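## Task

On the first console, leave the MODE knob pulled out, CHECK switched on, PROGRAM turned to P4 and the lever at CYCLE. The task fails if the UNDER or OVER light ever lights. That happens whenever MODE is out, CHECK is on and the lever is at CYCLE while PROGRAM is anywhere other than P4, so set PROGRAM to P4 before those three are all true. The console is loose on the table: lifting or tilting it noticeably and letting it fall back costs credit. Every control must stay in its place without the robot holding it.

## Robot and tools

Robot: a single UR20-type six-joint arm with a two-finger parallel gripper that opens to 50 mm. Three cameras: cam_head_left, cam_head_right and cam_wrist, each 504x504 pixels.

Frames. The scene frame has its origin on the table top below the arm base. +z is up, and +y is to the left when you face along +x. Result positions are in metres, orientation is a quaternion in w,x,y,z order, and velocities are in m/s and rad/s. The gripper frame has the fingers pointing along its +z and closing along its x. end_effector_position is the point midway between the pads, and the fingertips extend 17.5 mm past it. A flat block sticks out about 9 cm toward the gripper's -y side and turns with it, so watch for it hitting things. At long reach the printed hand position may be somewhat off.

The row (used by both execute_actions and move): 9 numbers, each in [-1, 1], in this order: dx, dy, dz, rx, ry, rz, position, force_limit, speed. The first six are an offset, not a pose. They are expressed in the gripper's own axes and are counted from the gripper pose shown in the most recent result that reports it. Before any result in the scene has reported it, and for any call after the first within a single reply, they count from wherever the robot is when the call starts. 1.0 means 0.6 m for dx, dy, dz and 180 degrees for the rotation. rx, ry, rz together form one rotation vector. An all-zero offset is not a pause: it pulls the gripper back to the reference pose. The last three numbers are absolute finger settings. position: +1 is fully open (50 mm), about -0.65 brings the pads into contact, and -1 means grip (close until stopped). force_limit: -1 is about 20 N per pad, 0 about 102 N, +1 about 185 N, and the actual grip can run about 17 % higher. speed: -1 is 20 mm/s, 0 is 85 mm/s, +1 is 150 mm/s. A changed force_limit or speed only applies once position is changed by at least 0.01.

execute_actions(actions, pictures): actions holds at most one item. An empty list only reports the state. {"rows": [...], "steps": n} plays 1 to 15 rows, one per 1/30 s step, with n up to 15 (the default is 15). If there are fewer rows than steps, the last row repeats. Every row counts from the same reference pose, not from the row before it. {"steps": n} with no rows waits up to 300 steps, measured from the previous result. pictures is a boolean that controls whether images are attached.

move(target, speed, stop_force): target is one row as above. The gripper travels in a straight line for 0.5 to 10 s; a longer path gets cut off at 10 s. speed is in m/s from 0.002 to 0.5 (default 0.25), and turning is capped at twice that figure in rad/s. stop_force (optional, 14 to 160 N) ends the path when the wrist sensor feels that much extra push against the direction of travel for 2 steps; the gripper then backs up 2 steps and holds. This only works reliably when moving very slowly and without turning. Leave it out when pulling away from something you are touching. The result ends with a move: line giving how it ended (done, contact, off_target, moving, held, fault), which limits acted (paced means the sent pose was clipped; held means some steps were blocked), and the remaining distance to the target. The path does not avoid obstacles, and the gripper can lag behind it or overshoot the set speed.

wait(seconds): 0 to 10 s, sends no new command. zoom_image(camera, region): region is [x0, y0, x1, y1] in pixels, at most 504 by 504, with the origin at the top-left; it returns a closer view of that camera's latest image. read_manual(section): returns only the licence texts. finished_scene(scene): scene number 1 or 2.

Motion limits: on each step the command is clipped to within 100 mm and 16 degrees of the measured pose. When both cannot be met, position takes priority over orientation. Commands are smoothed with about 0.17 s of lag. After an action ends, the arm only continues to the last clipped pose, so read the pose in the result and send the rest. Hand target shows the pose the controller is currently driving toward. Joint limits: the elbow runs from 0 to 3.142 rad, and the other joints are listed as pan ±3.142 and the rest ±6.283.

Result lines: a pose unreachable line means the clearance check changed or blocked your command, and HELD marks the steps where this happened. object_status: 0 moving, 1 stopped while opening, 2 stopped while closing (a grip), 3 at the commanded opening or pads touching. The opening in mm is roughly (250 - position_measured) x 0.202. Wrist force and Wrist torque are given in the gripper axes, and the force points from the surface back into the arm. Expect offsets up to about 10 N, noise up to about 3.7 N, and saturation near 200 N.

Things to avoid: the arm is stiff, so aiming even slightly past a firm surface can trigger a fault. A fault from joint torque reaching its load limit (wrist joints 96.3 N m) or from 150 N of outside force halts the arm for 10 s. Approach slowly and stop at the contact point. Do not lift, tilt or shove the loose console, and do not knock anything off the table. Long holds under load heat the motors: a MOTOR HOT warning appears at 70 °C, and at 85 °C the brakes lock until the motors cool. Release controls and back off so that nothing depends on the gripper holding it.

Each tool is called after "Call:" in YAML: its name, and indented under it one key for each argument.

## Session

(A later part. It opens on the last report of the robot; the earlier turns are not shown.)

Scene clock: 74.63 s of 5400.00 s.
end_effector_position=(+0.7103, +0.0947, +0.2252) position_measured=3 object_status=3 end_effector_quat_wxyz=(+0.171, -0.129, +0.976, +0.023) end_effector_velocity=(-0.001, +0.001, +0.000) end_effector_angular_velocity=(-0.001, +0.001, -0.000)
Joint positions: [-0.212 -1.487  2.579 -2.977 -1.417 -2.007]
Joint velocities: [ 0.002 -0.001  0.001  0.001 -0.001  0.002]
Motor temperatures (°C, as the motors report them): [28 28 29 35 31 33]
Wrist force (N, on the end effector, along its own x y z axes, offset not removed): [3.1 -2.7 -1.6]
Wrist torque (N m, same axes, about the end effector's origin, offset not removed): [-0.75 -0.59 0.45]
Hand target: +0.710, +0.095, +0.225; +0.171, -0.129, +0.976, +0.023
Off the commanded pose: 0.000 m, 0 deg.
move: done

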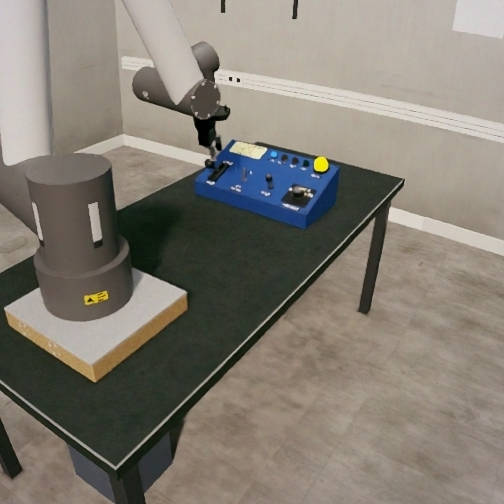

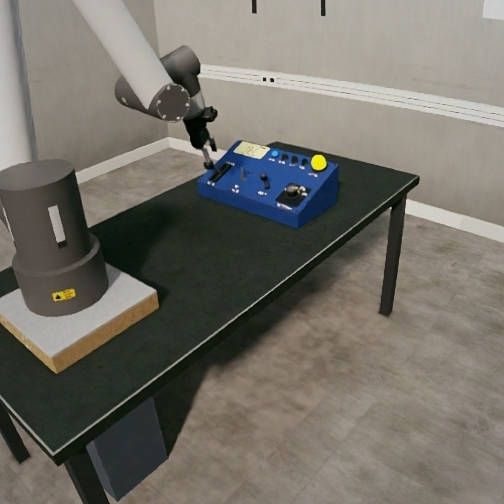

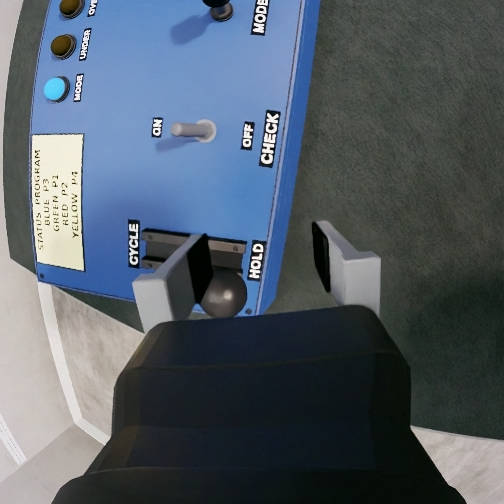

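Call:
move:
  target: [-0.033,0.025,0.04,0,0,0,1,0,0]
  speed: 0.04

Scene clock: 79.83 s of 5400.00 s.
end_effector_position=(+0.7322, +0.1161, +0.2095) position_measured=3 object_status=3 end_effector_quat_wxyz=(+0.171, -0.129, +0.976, +0.023) end_effector_velocity=(+0.001, +0.001, -0.000) end_effector_angular_velocity=(-0.000, -0.001, -0.000)
Joint positions: [-0.169 -1.43   2.556 -3.017 -1.431 -1.965]
Joint velocities: [ 0.002  0.002 -0.001 -0.003 -0.001  0.002]
Motor temperatures (°C, as the motors report them): [28 28 29 35 31 33]
Wrist force (N, on the end effector, along its own x y z axes, offset not removed): [2.9 -2.3 -0.8]
Wrist torque (N m, same axes, about the end effector's origin, offset not removed): [-0.72 -0.46 0.45]
Hand target: +0.732, +0.116, +0.209; +0.171, -0.129, +0.976, +0.023
Off the commanded pose: 0.000 m, 0 deg.
After step 90, 1.00 s passed at rest.
move: done

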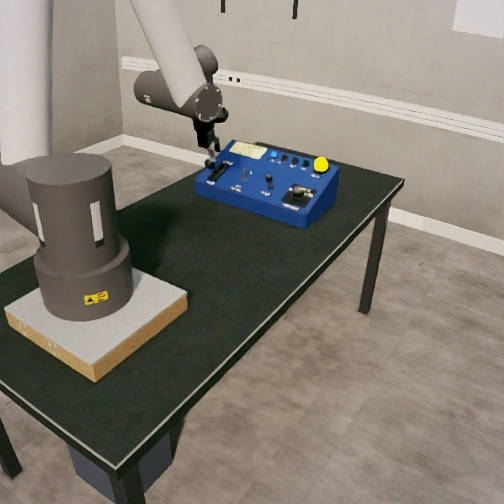

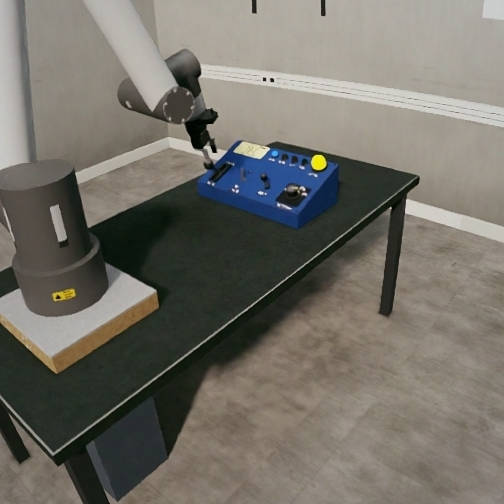

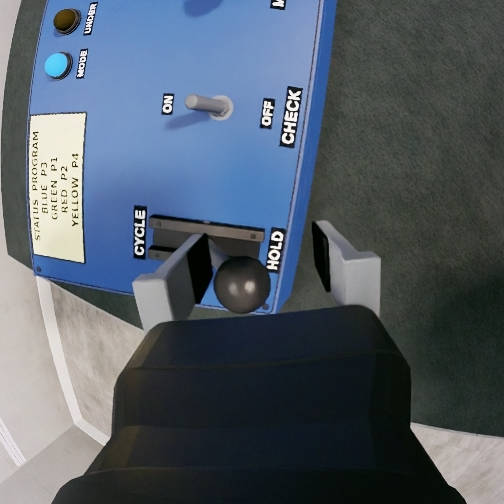

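Call:
move:
  target: [-0.025,0.02,0.0,0,0,0,1,0,0]
  speed: 0.04

Call:
move:
  target: [0,0,0.08,0,0,0,1,0,0]
  speed: 0.01
  stop_force: 15

Scene clock: 86.83 s of 5400.00 s.
end_effector_position=(+0.7426, +0.1313, +0.2146) position_measured=3 object_status=3 end_effector_quat_wxyz=(+0.171, -0.129, +0.976, +0.023) end_effector_velocity=(+0.000, +0.001, +0.000) end_effector_angular_velocity=(+0.000, +0.001, +0.000)
Joint positions: [-0.141 -1.425  2.536 -3.005 -1.44  -1.939]
Joint velocities: [ 0.002  0.    -0.002  0.002 -0.001  0.002]
Motor temperatures (°C, as the motors report them): [28 28 29 35 31 33]
Wrist force (N, on the end effector, along its own x y z axes, offset not removed): [2.8 -3.5 -2.8]
Wrist torque (N m, same axes, about the end effector's origin, offset not removed): [-0.95 -0.53 0.45]
Hand target: +0.743, +0.131, +0.215; +0.171, -0.129, +0.976, +0.023
Off the commanded pose: 0.000 m, 0 deg.
After step 90, 3.20 s passed at rest.
move: done

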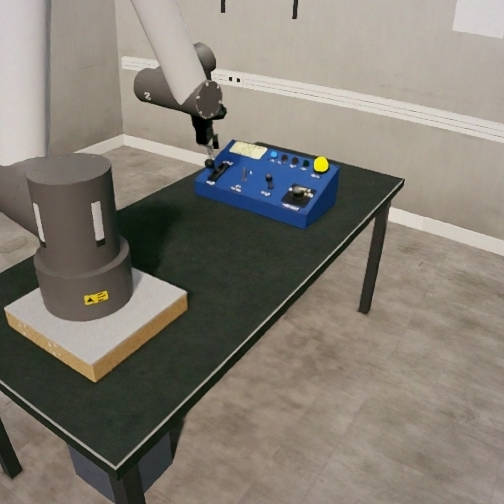

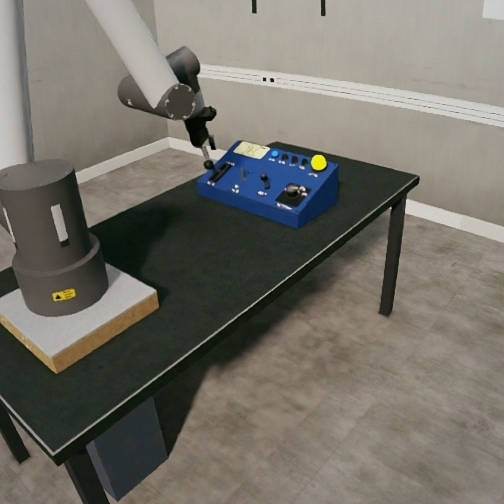

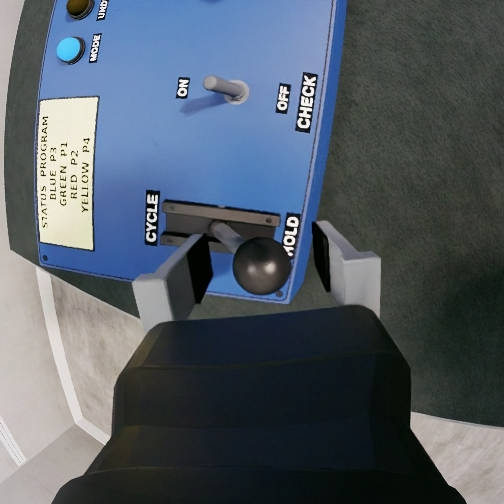

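Scene clock: 91.87 s of 5400.00 s.
end_effector_position=(+0.7583, +0.1356, +0.1697) position_measured=3 object_status=3 end_effector_quat_wxyz=(+0.171, -0.129, +0.976, +0.023) end_effector_velocity=(+0.000, +0.000, -0.001) end_effector_angular_velocity=(-0.001, -0.000, +0.000)
Joint positions: [-0.131 -1.327  2.536 -3.105 -1.443 -1.929]
Joint velocities: [ 0.001  0.003 -0.    -0.003 -0.001 -0.   ]
Motor temperatures (°C, as the motors report them): [28 28 29 35 31 33]
Wrist force (N, on the end effector, along its own x y z axes, offset not removed): [2.0 -2.4 -0.3]
Wrist torque (N m, same axes, about the end effector's origin, offset not removed): [-0.72 -0.35 0.43]
Hand target: +0.758, +0.136, +0.170; +0.171, -0.129, +0.976, +0.023
Off the commanded pose: 0.000 m, 0 deg.
move: done

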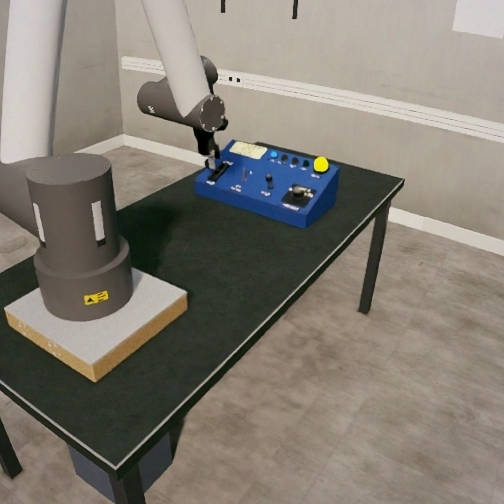

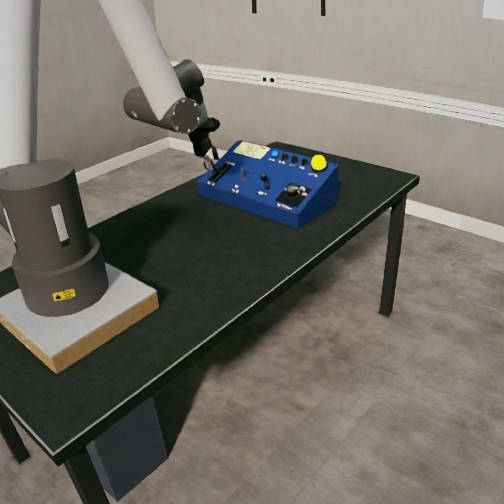

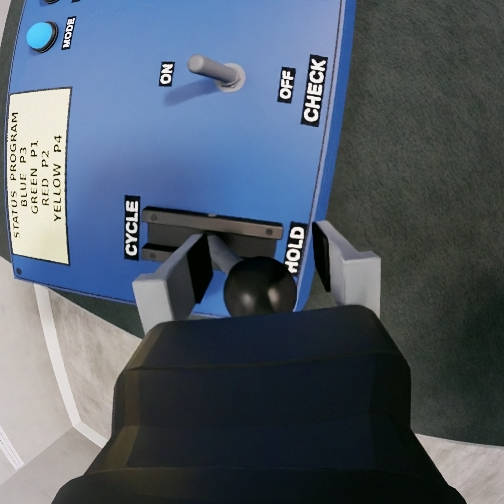

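Call:
move:
  target: [-0.15,-0.015,0,0,0,0,1,0,0]
  speed: 0.012
  stop_force: 35

Scene clock: 102.33 s of 5400.00 s.
end_effector_position=(+0.8423, +0.1490, +0.2002) position_measured=3 object_status=3 end_effector_quat_wxyz=(+0.171, -0.129, +0.976, +0.023) end_effector_velocity=(+0.002, +0.000, +0.001) end_effector_angular_velocity=(-0.001, -0.000, +0.000)
Joint positions: [-0.098 -1.311  2.407 -2.995 -1.454 -1.898]
Joint velocities: [ 0.001  0.    -0.002  0.002 -0.001  0.   ]
Motor temperatures (°C, as the motors report them): [28 28 29 35 31 33]
Wrist force (N, on the end effector, along its own x y z axes, offset not removed): [1.4 -1.2 -1.7]
Wrist torque (N m, same axes, about the end effector's origin, offset not removed): [-0.53 -0.23 0.49]
Hand target: +0.842, +0.149, +0.200; +0.171, -0.129, +0.976, +0.023
Off the commanded pose: 0.000 m, 0 deg.
move: done

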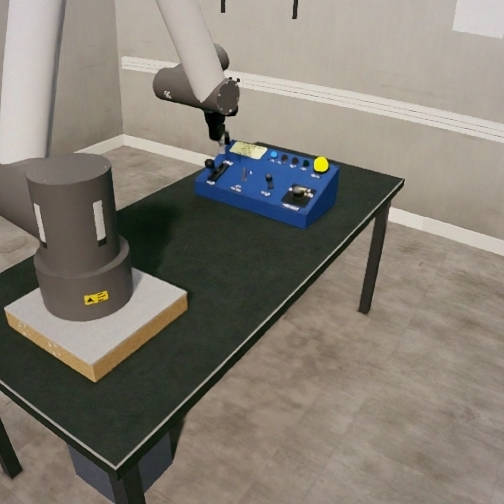

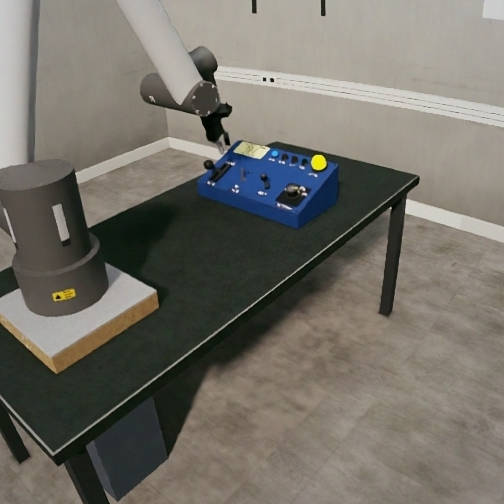

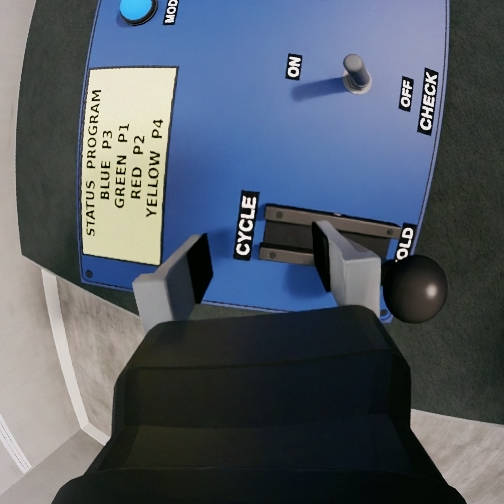

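Call:
move:
  target: [0,0.037,-0.07,0,0,0,1,0,0]
  speed: 0.1

Call:
move:
  target: [0.145,0,0,0,0,0,1,0,0]
  speed: 0.1

Call:
move:
  target: [0,0,0.13,0,0,0,1,0,0]
  speed: 0.012
  stop_force: 15

Scene clock: 111.27 s of 5400.00 s.
end_effector_position=(+0.8226, +0.1665, +0.2394) position_measured=3 object_status=3 end_effector_quat_wxyz=(+0.171, -0.129, +0.976, +0.023) end_effector_velocity=(-0.000, +0.001, +0.002) end_effector_angular_velocity=(+0.000, -0.001, -0.000)
Joint positions: [-0.075 -1.383  2.409 -2.927 -1.461 -1.876]
Joint velocities: [ 0.001 -0.002 -0.     0.001  0.     0.001]
Motor temperatures (°C, as the motors report them): [28 28 29 35 31 33]
Wrist force (N, on the end effector, along its own x y z axes, offset not removed): [2.7 -2.0 0.7]
Wrist torque (N m, same axes, about the end effector's origin, offset not removed): [-0.57 -0.47 0.43]
Hand target: +0.823, +0.167, +0.240; +0.172, -0.129, +0.976, +0.023
Off the commanded pose: 0.000 m, 0 deg.
After step 90, 5.03 s passed at rest.
move: done

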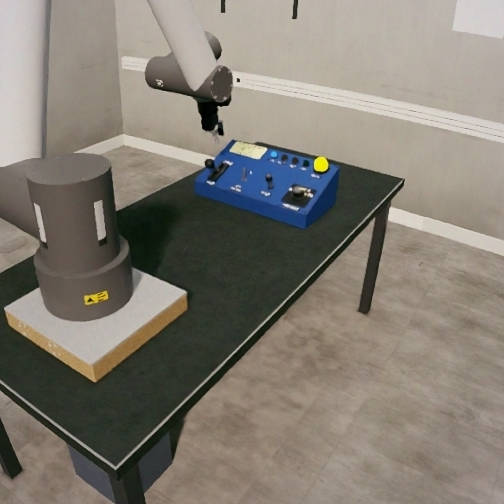

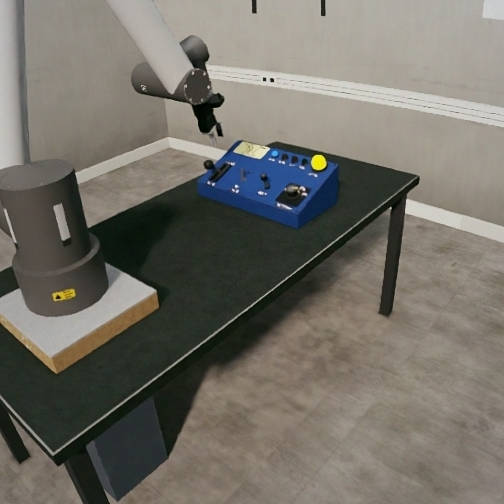

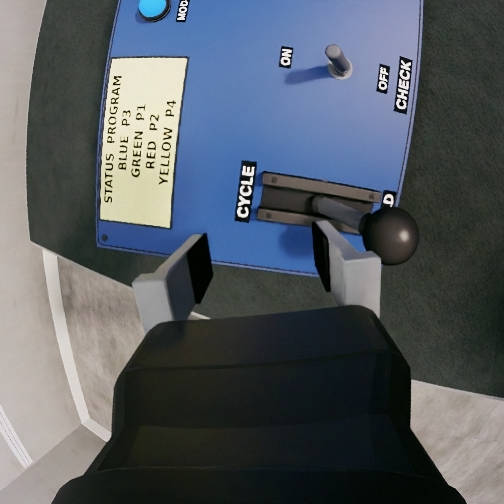

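Scene clock: 112.57 s of 5400.00 s.
end_effector_position=(+0.7437, +0.1452, +0.2099) position_measured=3 object_status=3 end_effector_quat_wxyz=(+0.171, -0.129, +0.976, +0.023) end_effector_velocity=(-0.001, -0.000, -0.001) end_effector_angular_velocity=(+0.001, +0.001, -0.000)
Joint positions: [-0.118 -1.412  2.533 -3.018 -1.447 -1.916]
Joint velocities: [-0.001 -0.     0.002 -0.001  0.001 -0.001]
Motor temperatures (°C, as the motors report them): [28 28 29 35 31 33]
Wrist force (N, on the end effector, along its own x y z axes, offset not removed): [2.7 -1.7 -0.7]
Wrist torque (N m, same axes, about the end effector's origin, offset not removed): [-0.60 -0.45 0.42]
Hand target: +0.744, +0.145, +0.210; +0.171, -0.129, +0.976, +0.023
Off the commanded pose: 0.000 m, 0 deg.
move: done

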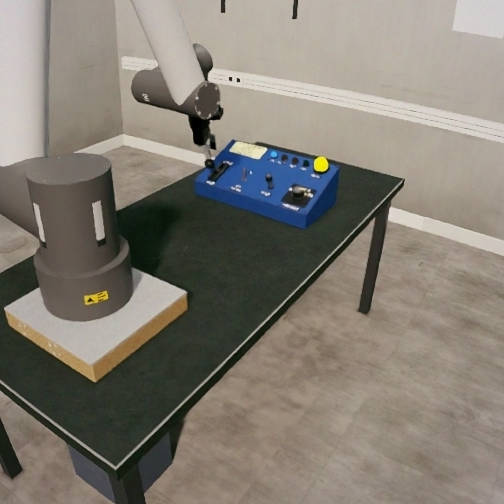

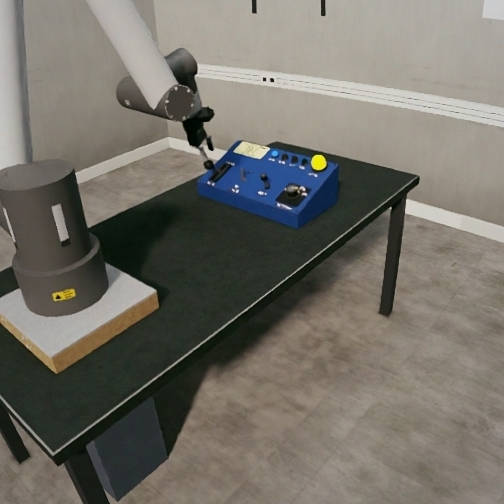

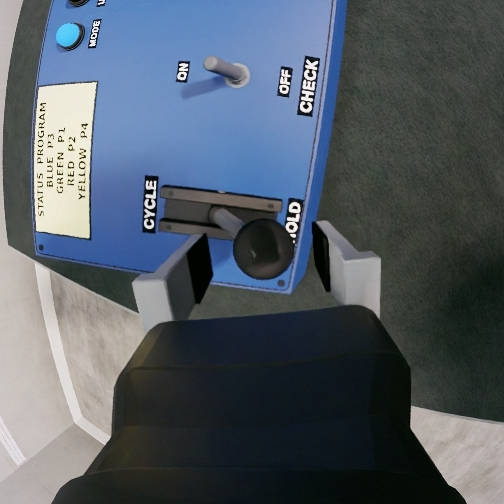

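Scene clock: 119.30 s of 5400.00 s.
end_effector_position=(+0.7692, +0.1523, +0.1369) position_measured=3 object_status=3 end_effector_quat_wxyz=(+0.171, -0.129, +0.976, +0.023) end_effector_velocity=(+0.001, +0.000, -0.001) end_effector_angular_velocity=(+0.000, -0.003, +0.000)
Joint positions: [-0.102 -1.253  2.529 -3.175 -1.452 -1.902]
Joint velocities: [ 0.     0.003 -0.    -0.006  0.001  0.   ]
Motor temperatures (°C, as the motors report them): [28 28 29 35 31 33]
Wrist force (N, on the end effector, along its own x y z axes, offset not removed): [1.8 -3.3 -2.9]
Wrist torque (N m, same axes, about the end effector's origin, offset not removed): [-0.99 -0.37 0.50]
Hand target: +0.769, +0.152, +0.137; +0.171, -0.129, +0.976, +0.023
Off the commanded pose: 0.000 m, 0 deg.
move: done

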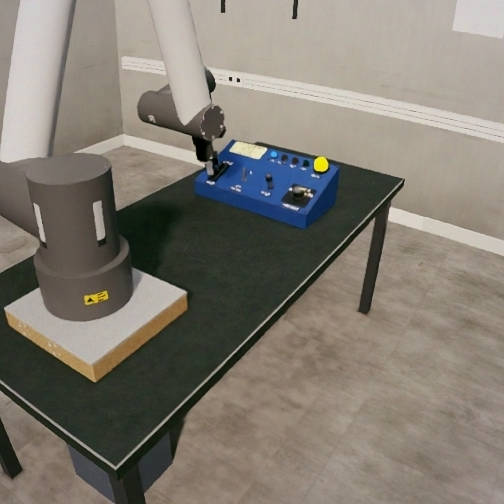

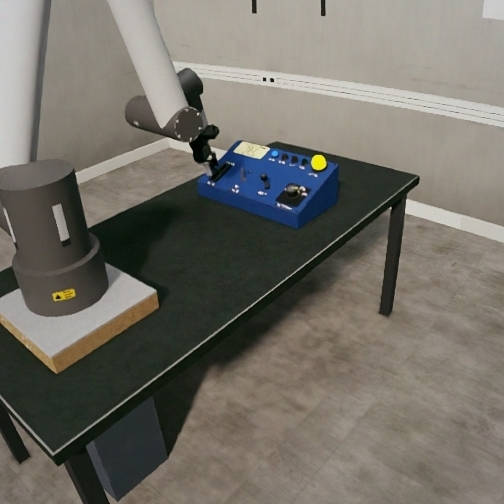

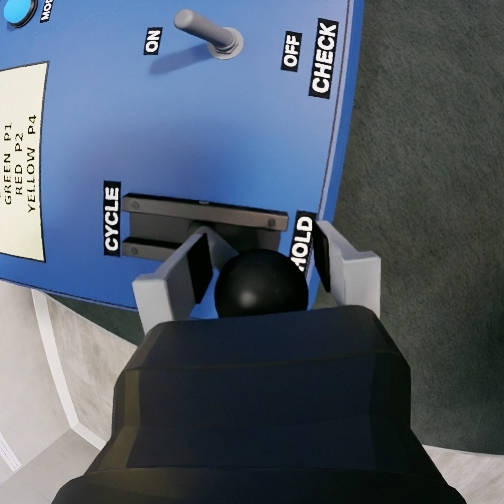

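Now enclosed. Push; ball will arc outward, so rise a little mid-way.

Call:
move:
  target: [-0.07,-0.007,-0.015,0,0,0,1,0,0]
  speed: 0.01
  stop_force: 35

Scene clock: 125.83 s of 5400.00 s.
end_effector_position=(+0.8054, +0.1577, +0.1595) position_measured=3 object_status=3 end_effector_quat_wxyz=(+0.171, -0.129, +0.976, +0.023) end_effector_velocity=(+0.000, +0.000, +0.000) end_effector_angular_velocity=(+0.000, +0.002, -0.000)
Joint positions: [-0.089 -1.27   2.47  -3.1   -1.456 -1.889]
Joint velocities: [ 0.    -0.001 -0.002  0.005 -0.     0.001]
Motor temperatures (°C, as the motors report them): [28 28 29 35 31 33]
Wrist force (N, on the end effector, along its own x y z axes, offset not removed): [3.9 -2.9 -0.5]
Wrist torque (N m, same axes, about the end effector's origin, offset not removed): [-0.69 -0.54 0.41]
Hand target: +0.806, +0.158, +0.160; +0.171, -0.129, +0.976, +0.023
Off the commanded pose: 0.000 m, 0 deg.
move: done

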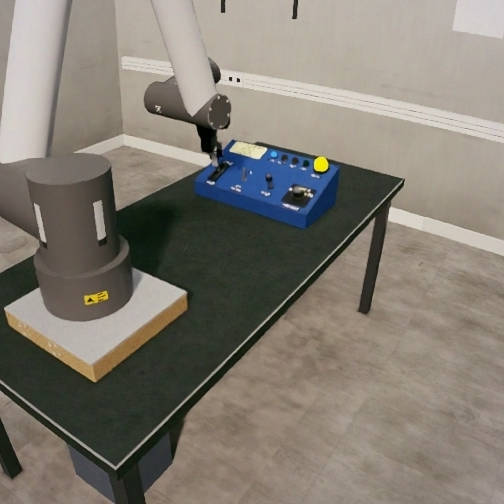

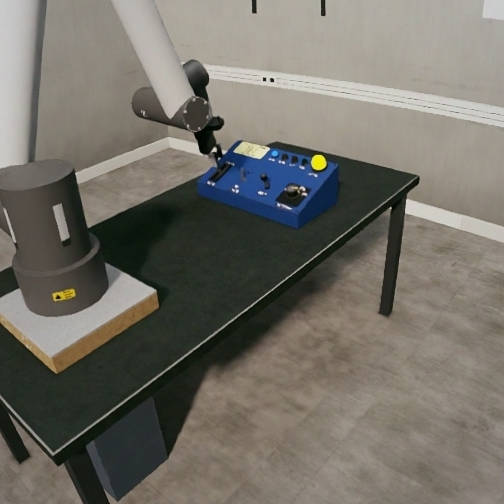

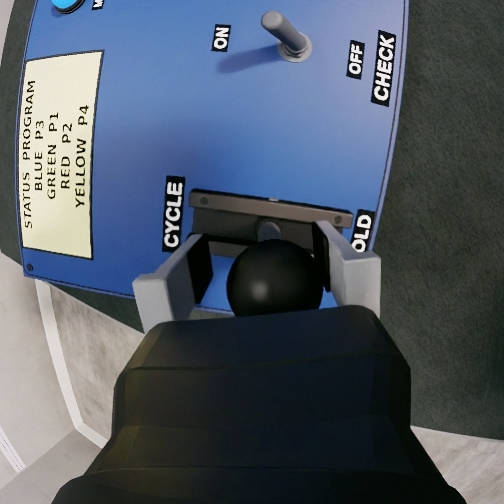

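Call:
move:
  target: [-0.09,-0.009,0.012,0,0,0,1,0,0]
  speed: 0.01
  stop_force: 30

Scene clock: 134.30 s of 5400.00 s.
end_effector_position=(+0.8582, +0.1664, +0.1711) position_measured=3 object_status=3 end_effector_quat_wxyz=(+0.171, -0.129, +0.976, +0.023) end_effector_velocity=(+0.001, +0.000, +0.000) end_effector_angular_velocity=(+0.000, -0.000, -0.000)
Joint positions: [-0.072 -1.25   2.392 -3.044 -1.462 -1.873]
Joint velocities: [ 0.     0.    -0.002  0.001  0.     0.001]
Motor temperatures (°C, as the motors report them): [28 28 29 35 31 33]
Wrist force (N, on the end effector, along its own x y z axes, offset not removed): [23.5 5.7 9.1]
Wrist torque (N m, same axes, about the end effector's origin, offset not removed): [-0.74 -0.88 0.52]
Hand target: +0.858, +0.166, +0.171; +0.171, -0.129, +0.976, +0.023
Off the commanded pose: 0.000 m, 0 deg.
move: done

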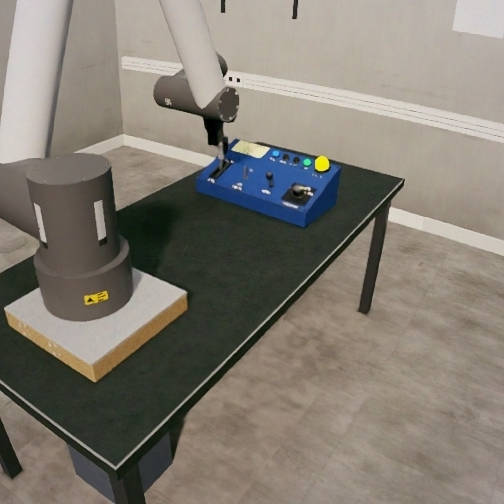

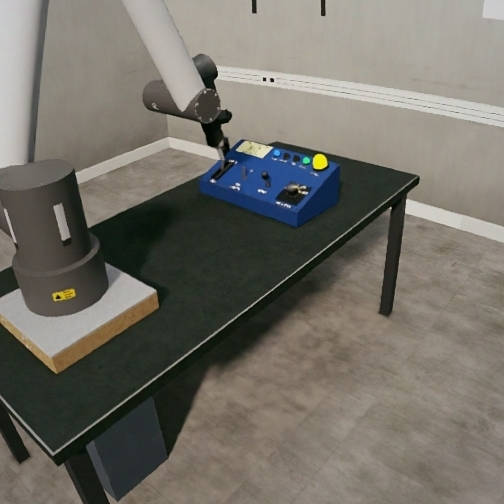

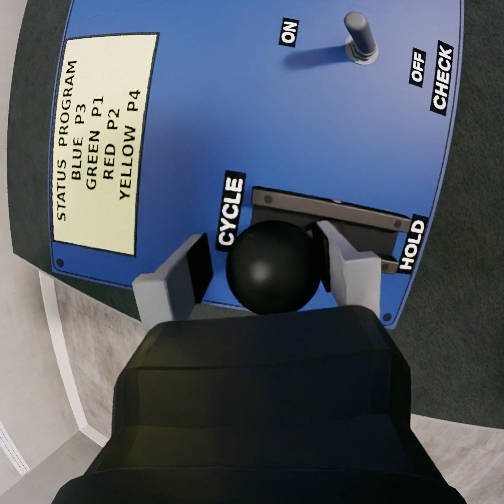

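PASS lit. Ease off and lift.

Call:
move:
  target: [0.01,0,0,0,0,0,1,0,0]
  speed: 0.02

Call:
move:
  target: [0,0,-0.15,0,0,0,1,0,0]
  speed: 0.1

Scene clock: 137.23 s of 5400.00 s.
end_effector_position=(+0.8529, +0.1650, +0.1691) position_measured=3 object_status=3 end_effector_quat_wxyz=(+0.172, -0.129, +0.976, +0.023) end_effector_velocity=(-0.002, -0.001, -0.001) end_effector_angular_velocity=(-0.000, +0.000, -0.001)
Joint positions: [-0.074 -1.251  2.4   -3.051 -1.461 -1.875]
Joint velocities: [-0.001 -0.001  0.003 -0.002  0.    -0.   ]
Motor temperatures (°C, as the motors report them): [28 28 29 35 31 33]
Wrist force (N, on the end effector, along its own x y z axes, offset not removed): [4.7 -1.4 -1.9]
Wrist torque (N m, same axes, about the end effector's origin, offset not removed): [-0.55 -0.91 0.45]
Hand target: +0.853, +0.165, +0.169; +0.171, -0.129, +0.976, +0.023
Off the commanded pose: 0.000 m, 0 deg.
move: done

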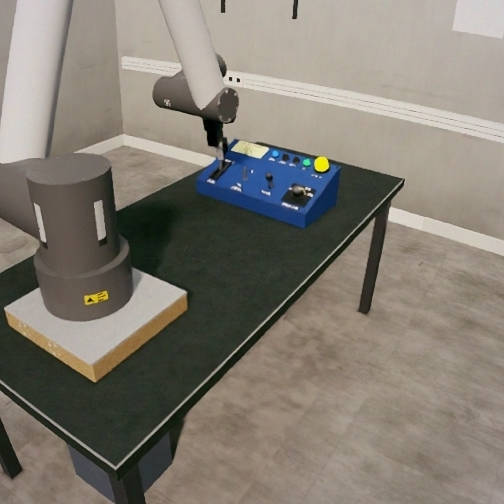

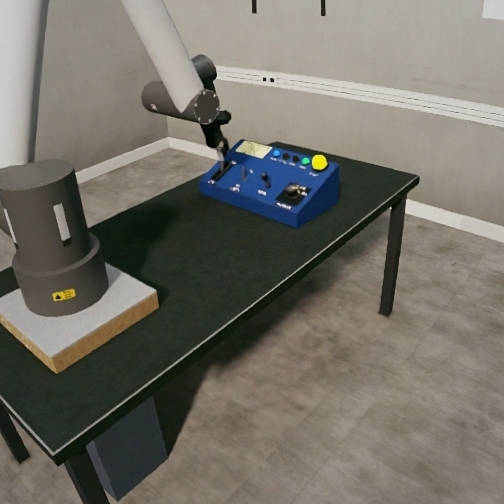

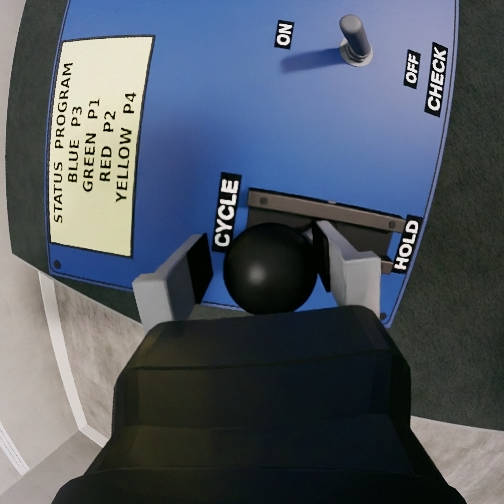

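Scene clock: 138.57 s of 5400.00 s.
end_effector_position=(+0.8234, +0.1568, +0.2535) position_measured=3 object_status=3 end_effector_quat_wxyz=(+0.172, -0.129, +0.976, +0.023) end_effector_velocity=(-0.000, -0.000, +0.001) end_effector_angular_velocity=(-0.000, +0.000, +0.000)
Joint positions: [-0.089 -1.405  2.403 -2.898 -1.457 -1.889]
Joint velocities: [-0.    -0.002 -0.     0.003 -0.    -0.001]
Motor temperatures (°C, as the motors report them): [28 28 29 35 31 33]
Wrist force (N, on the end effector, along its own x y z axes, offset not removed): [1.3 -1.2 0.6]
Wrist torque (N m, same axes, about the end effector's origin, offset not removed): [-0.45 -0.20 0.51]
Hand target: +0.823, +0.157, +0.254; +0.172, -0.129, +0.976, +0.023
Off the commanded pose: 0.000 m, 0 deg.
move: done

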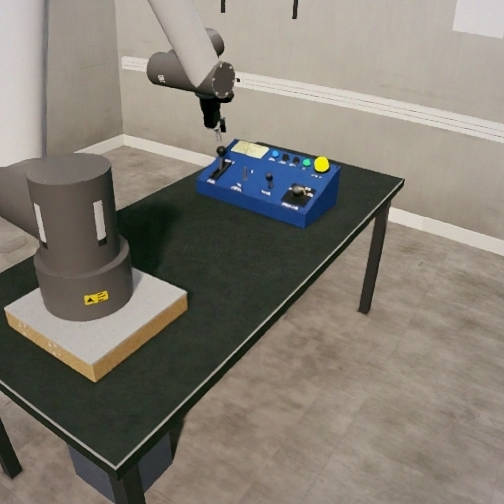

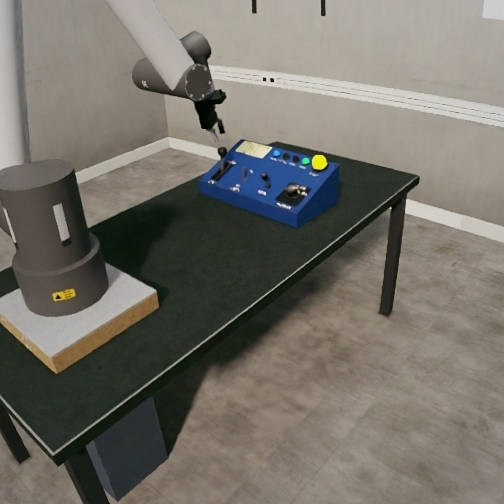

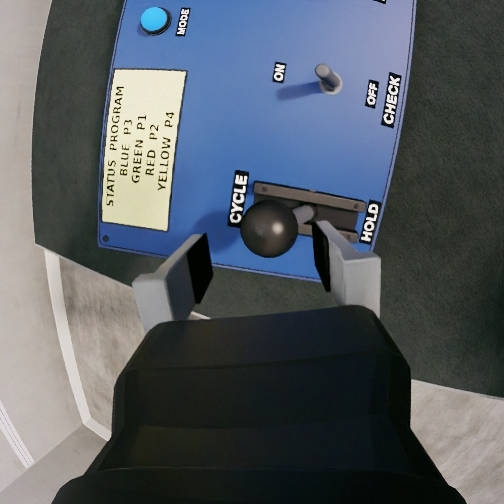

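Call:
finished_scene:
  scene: 1

The scene is finished: the task was done.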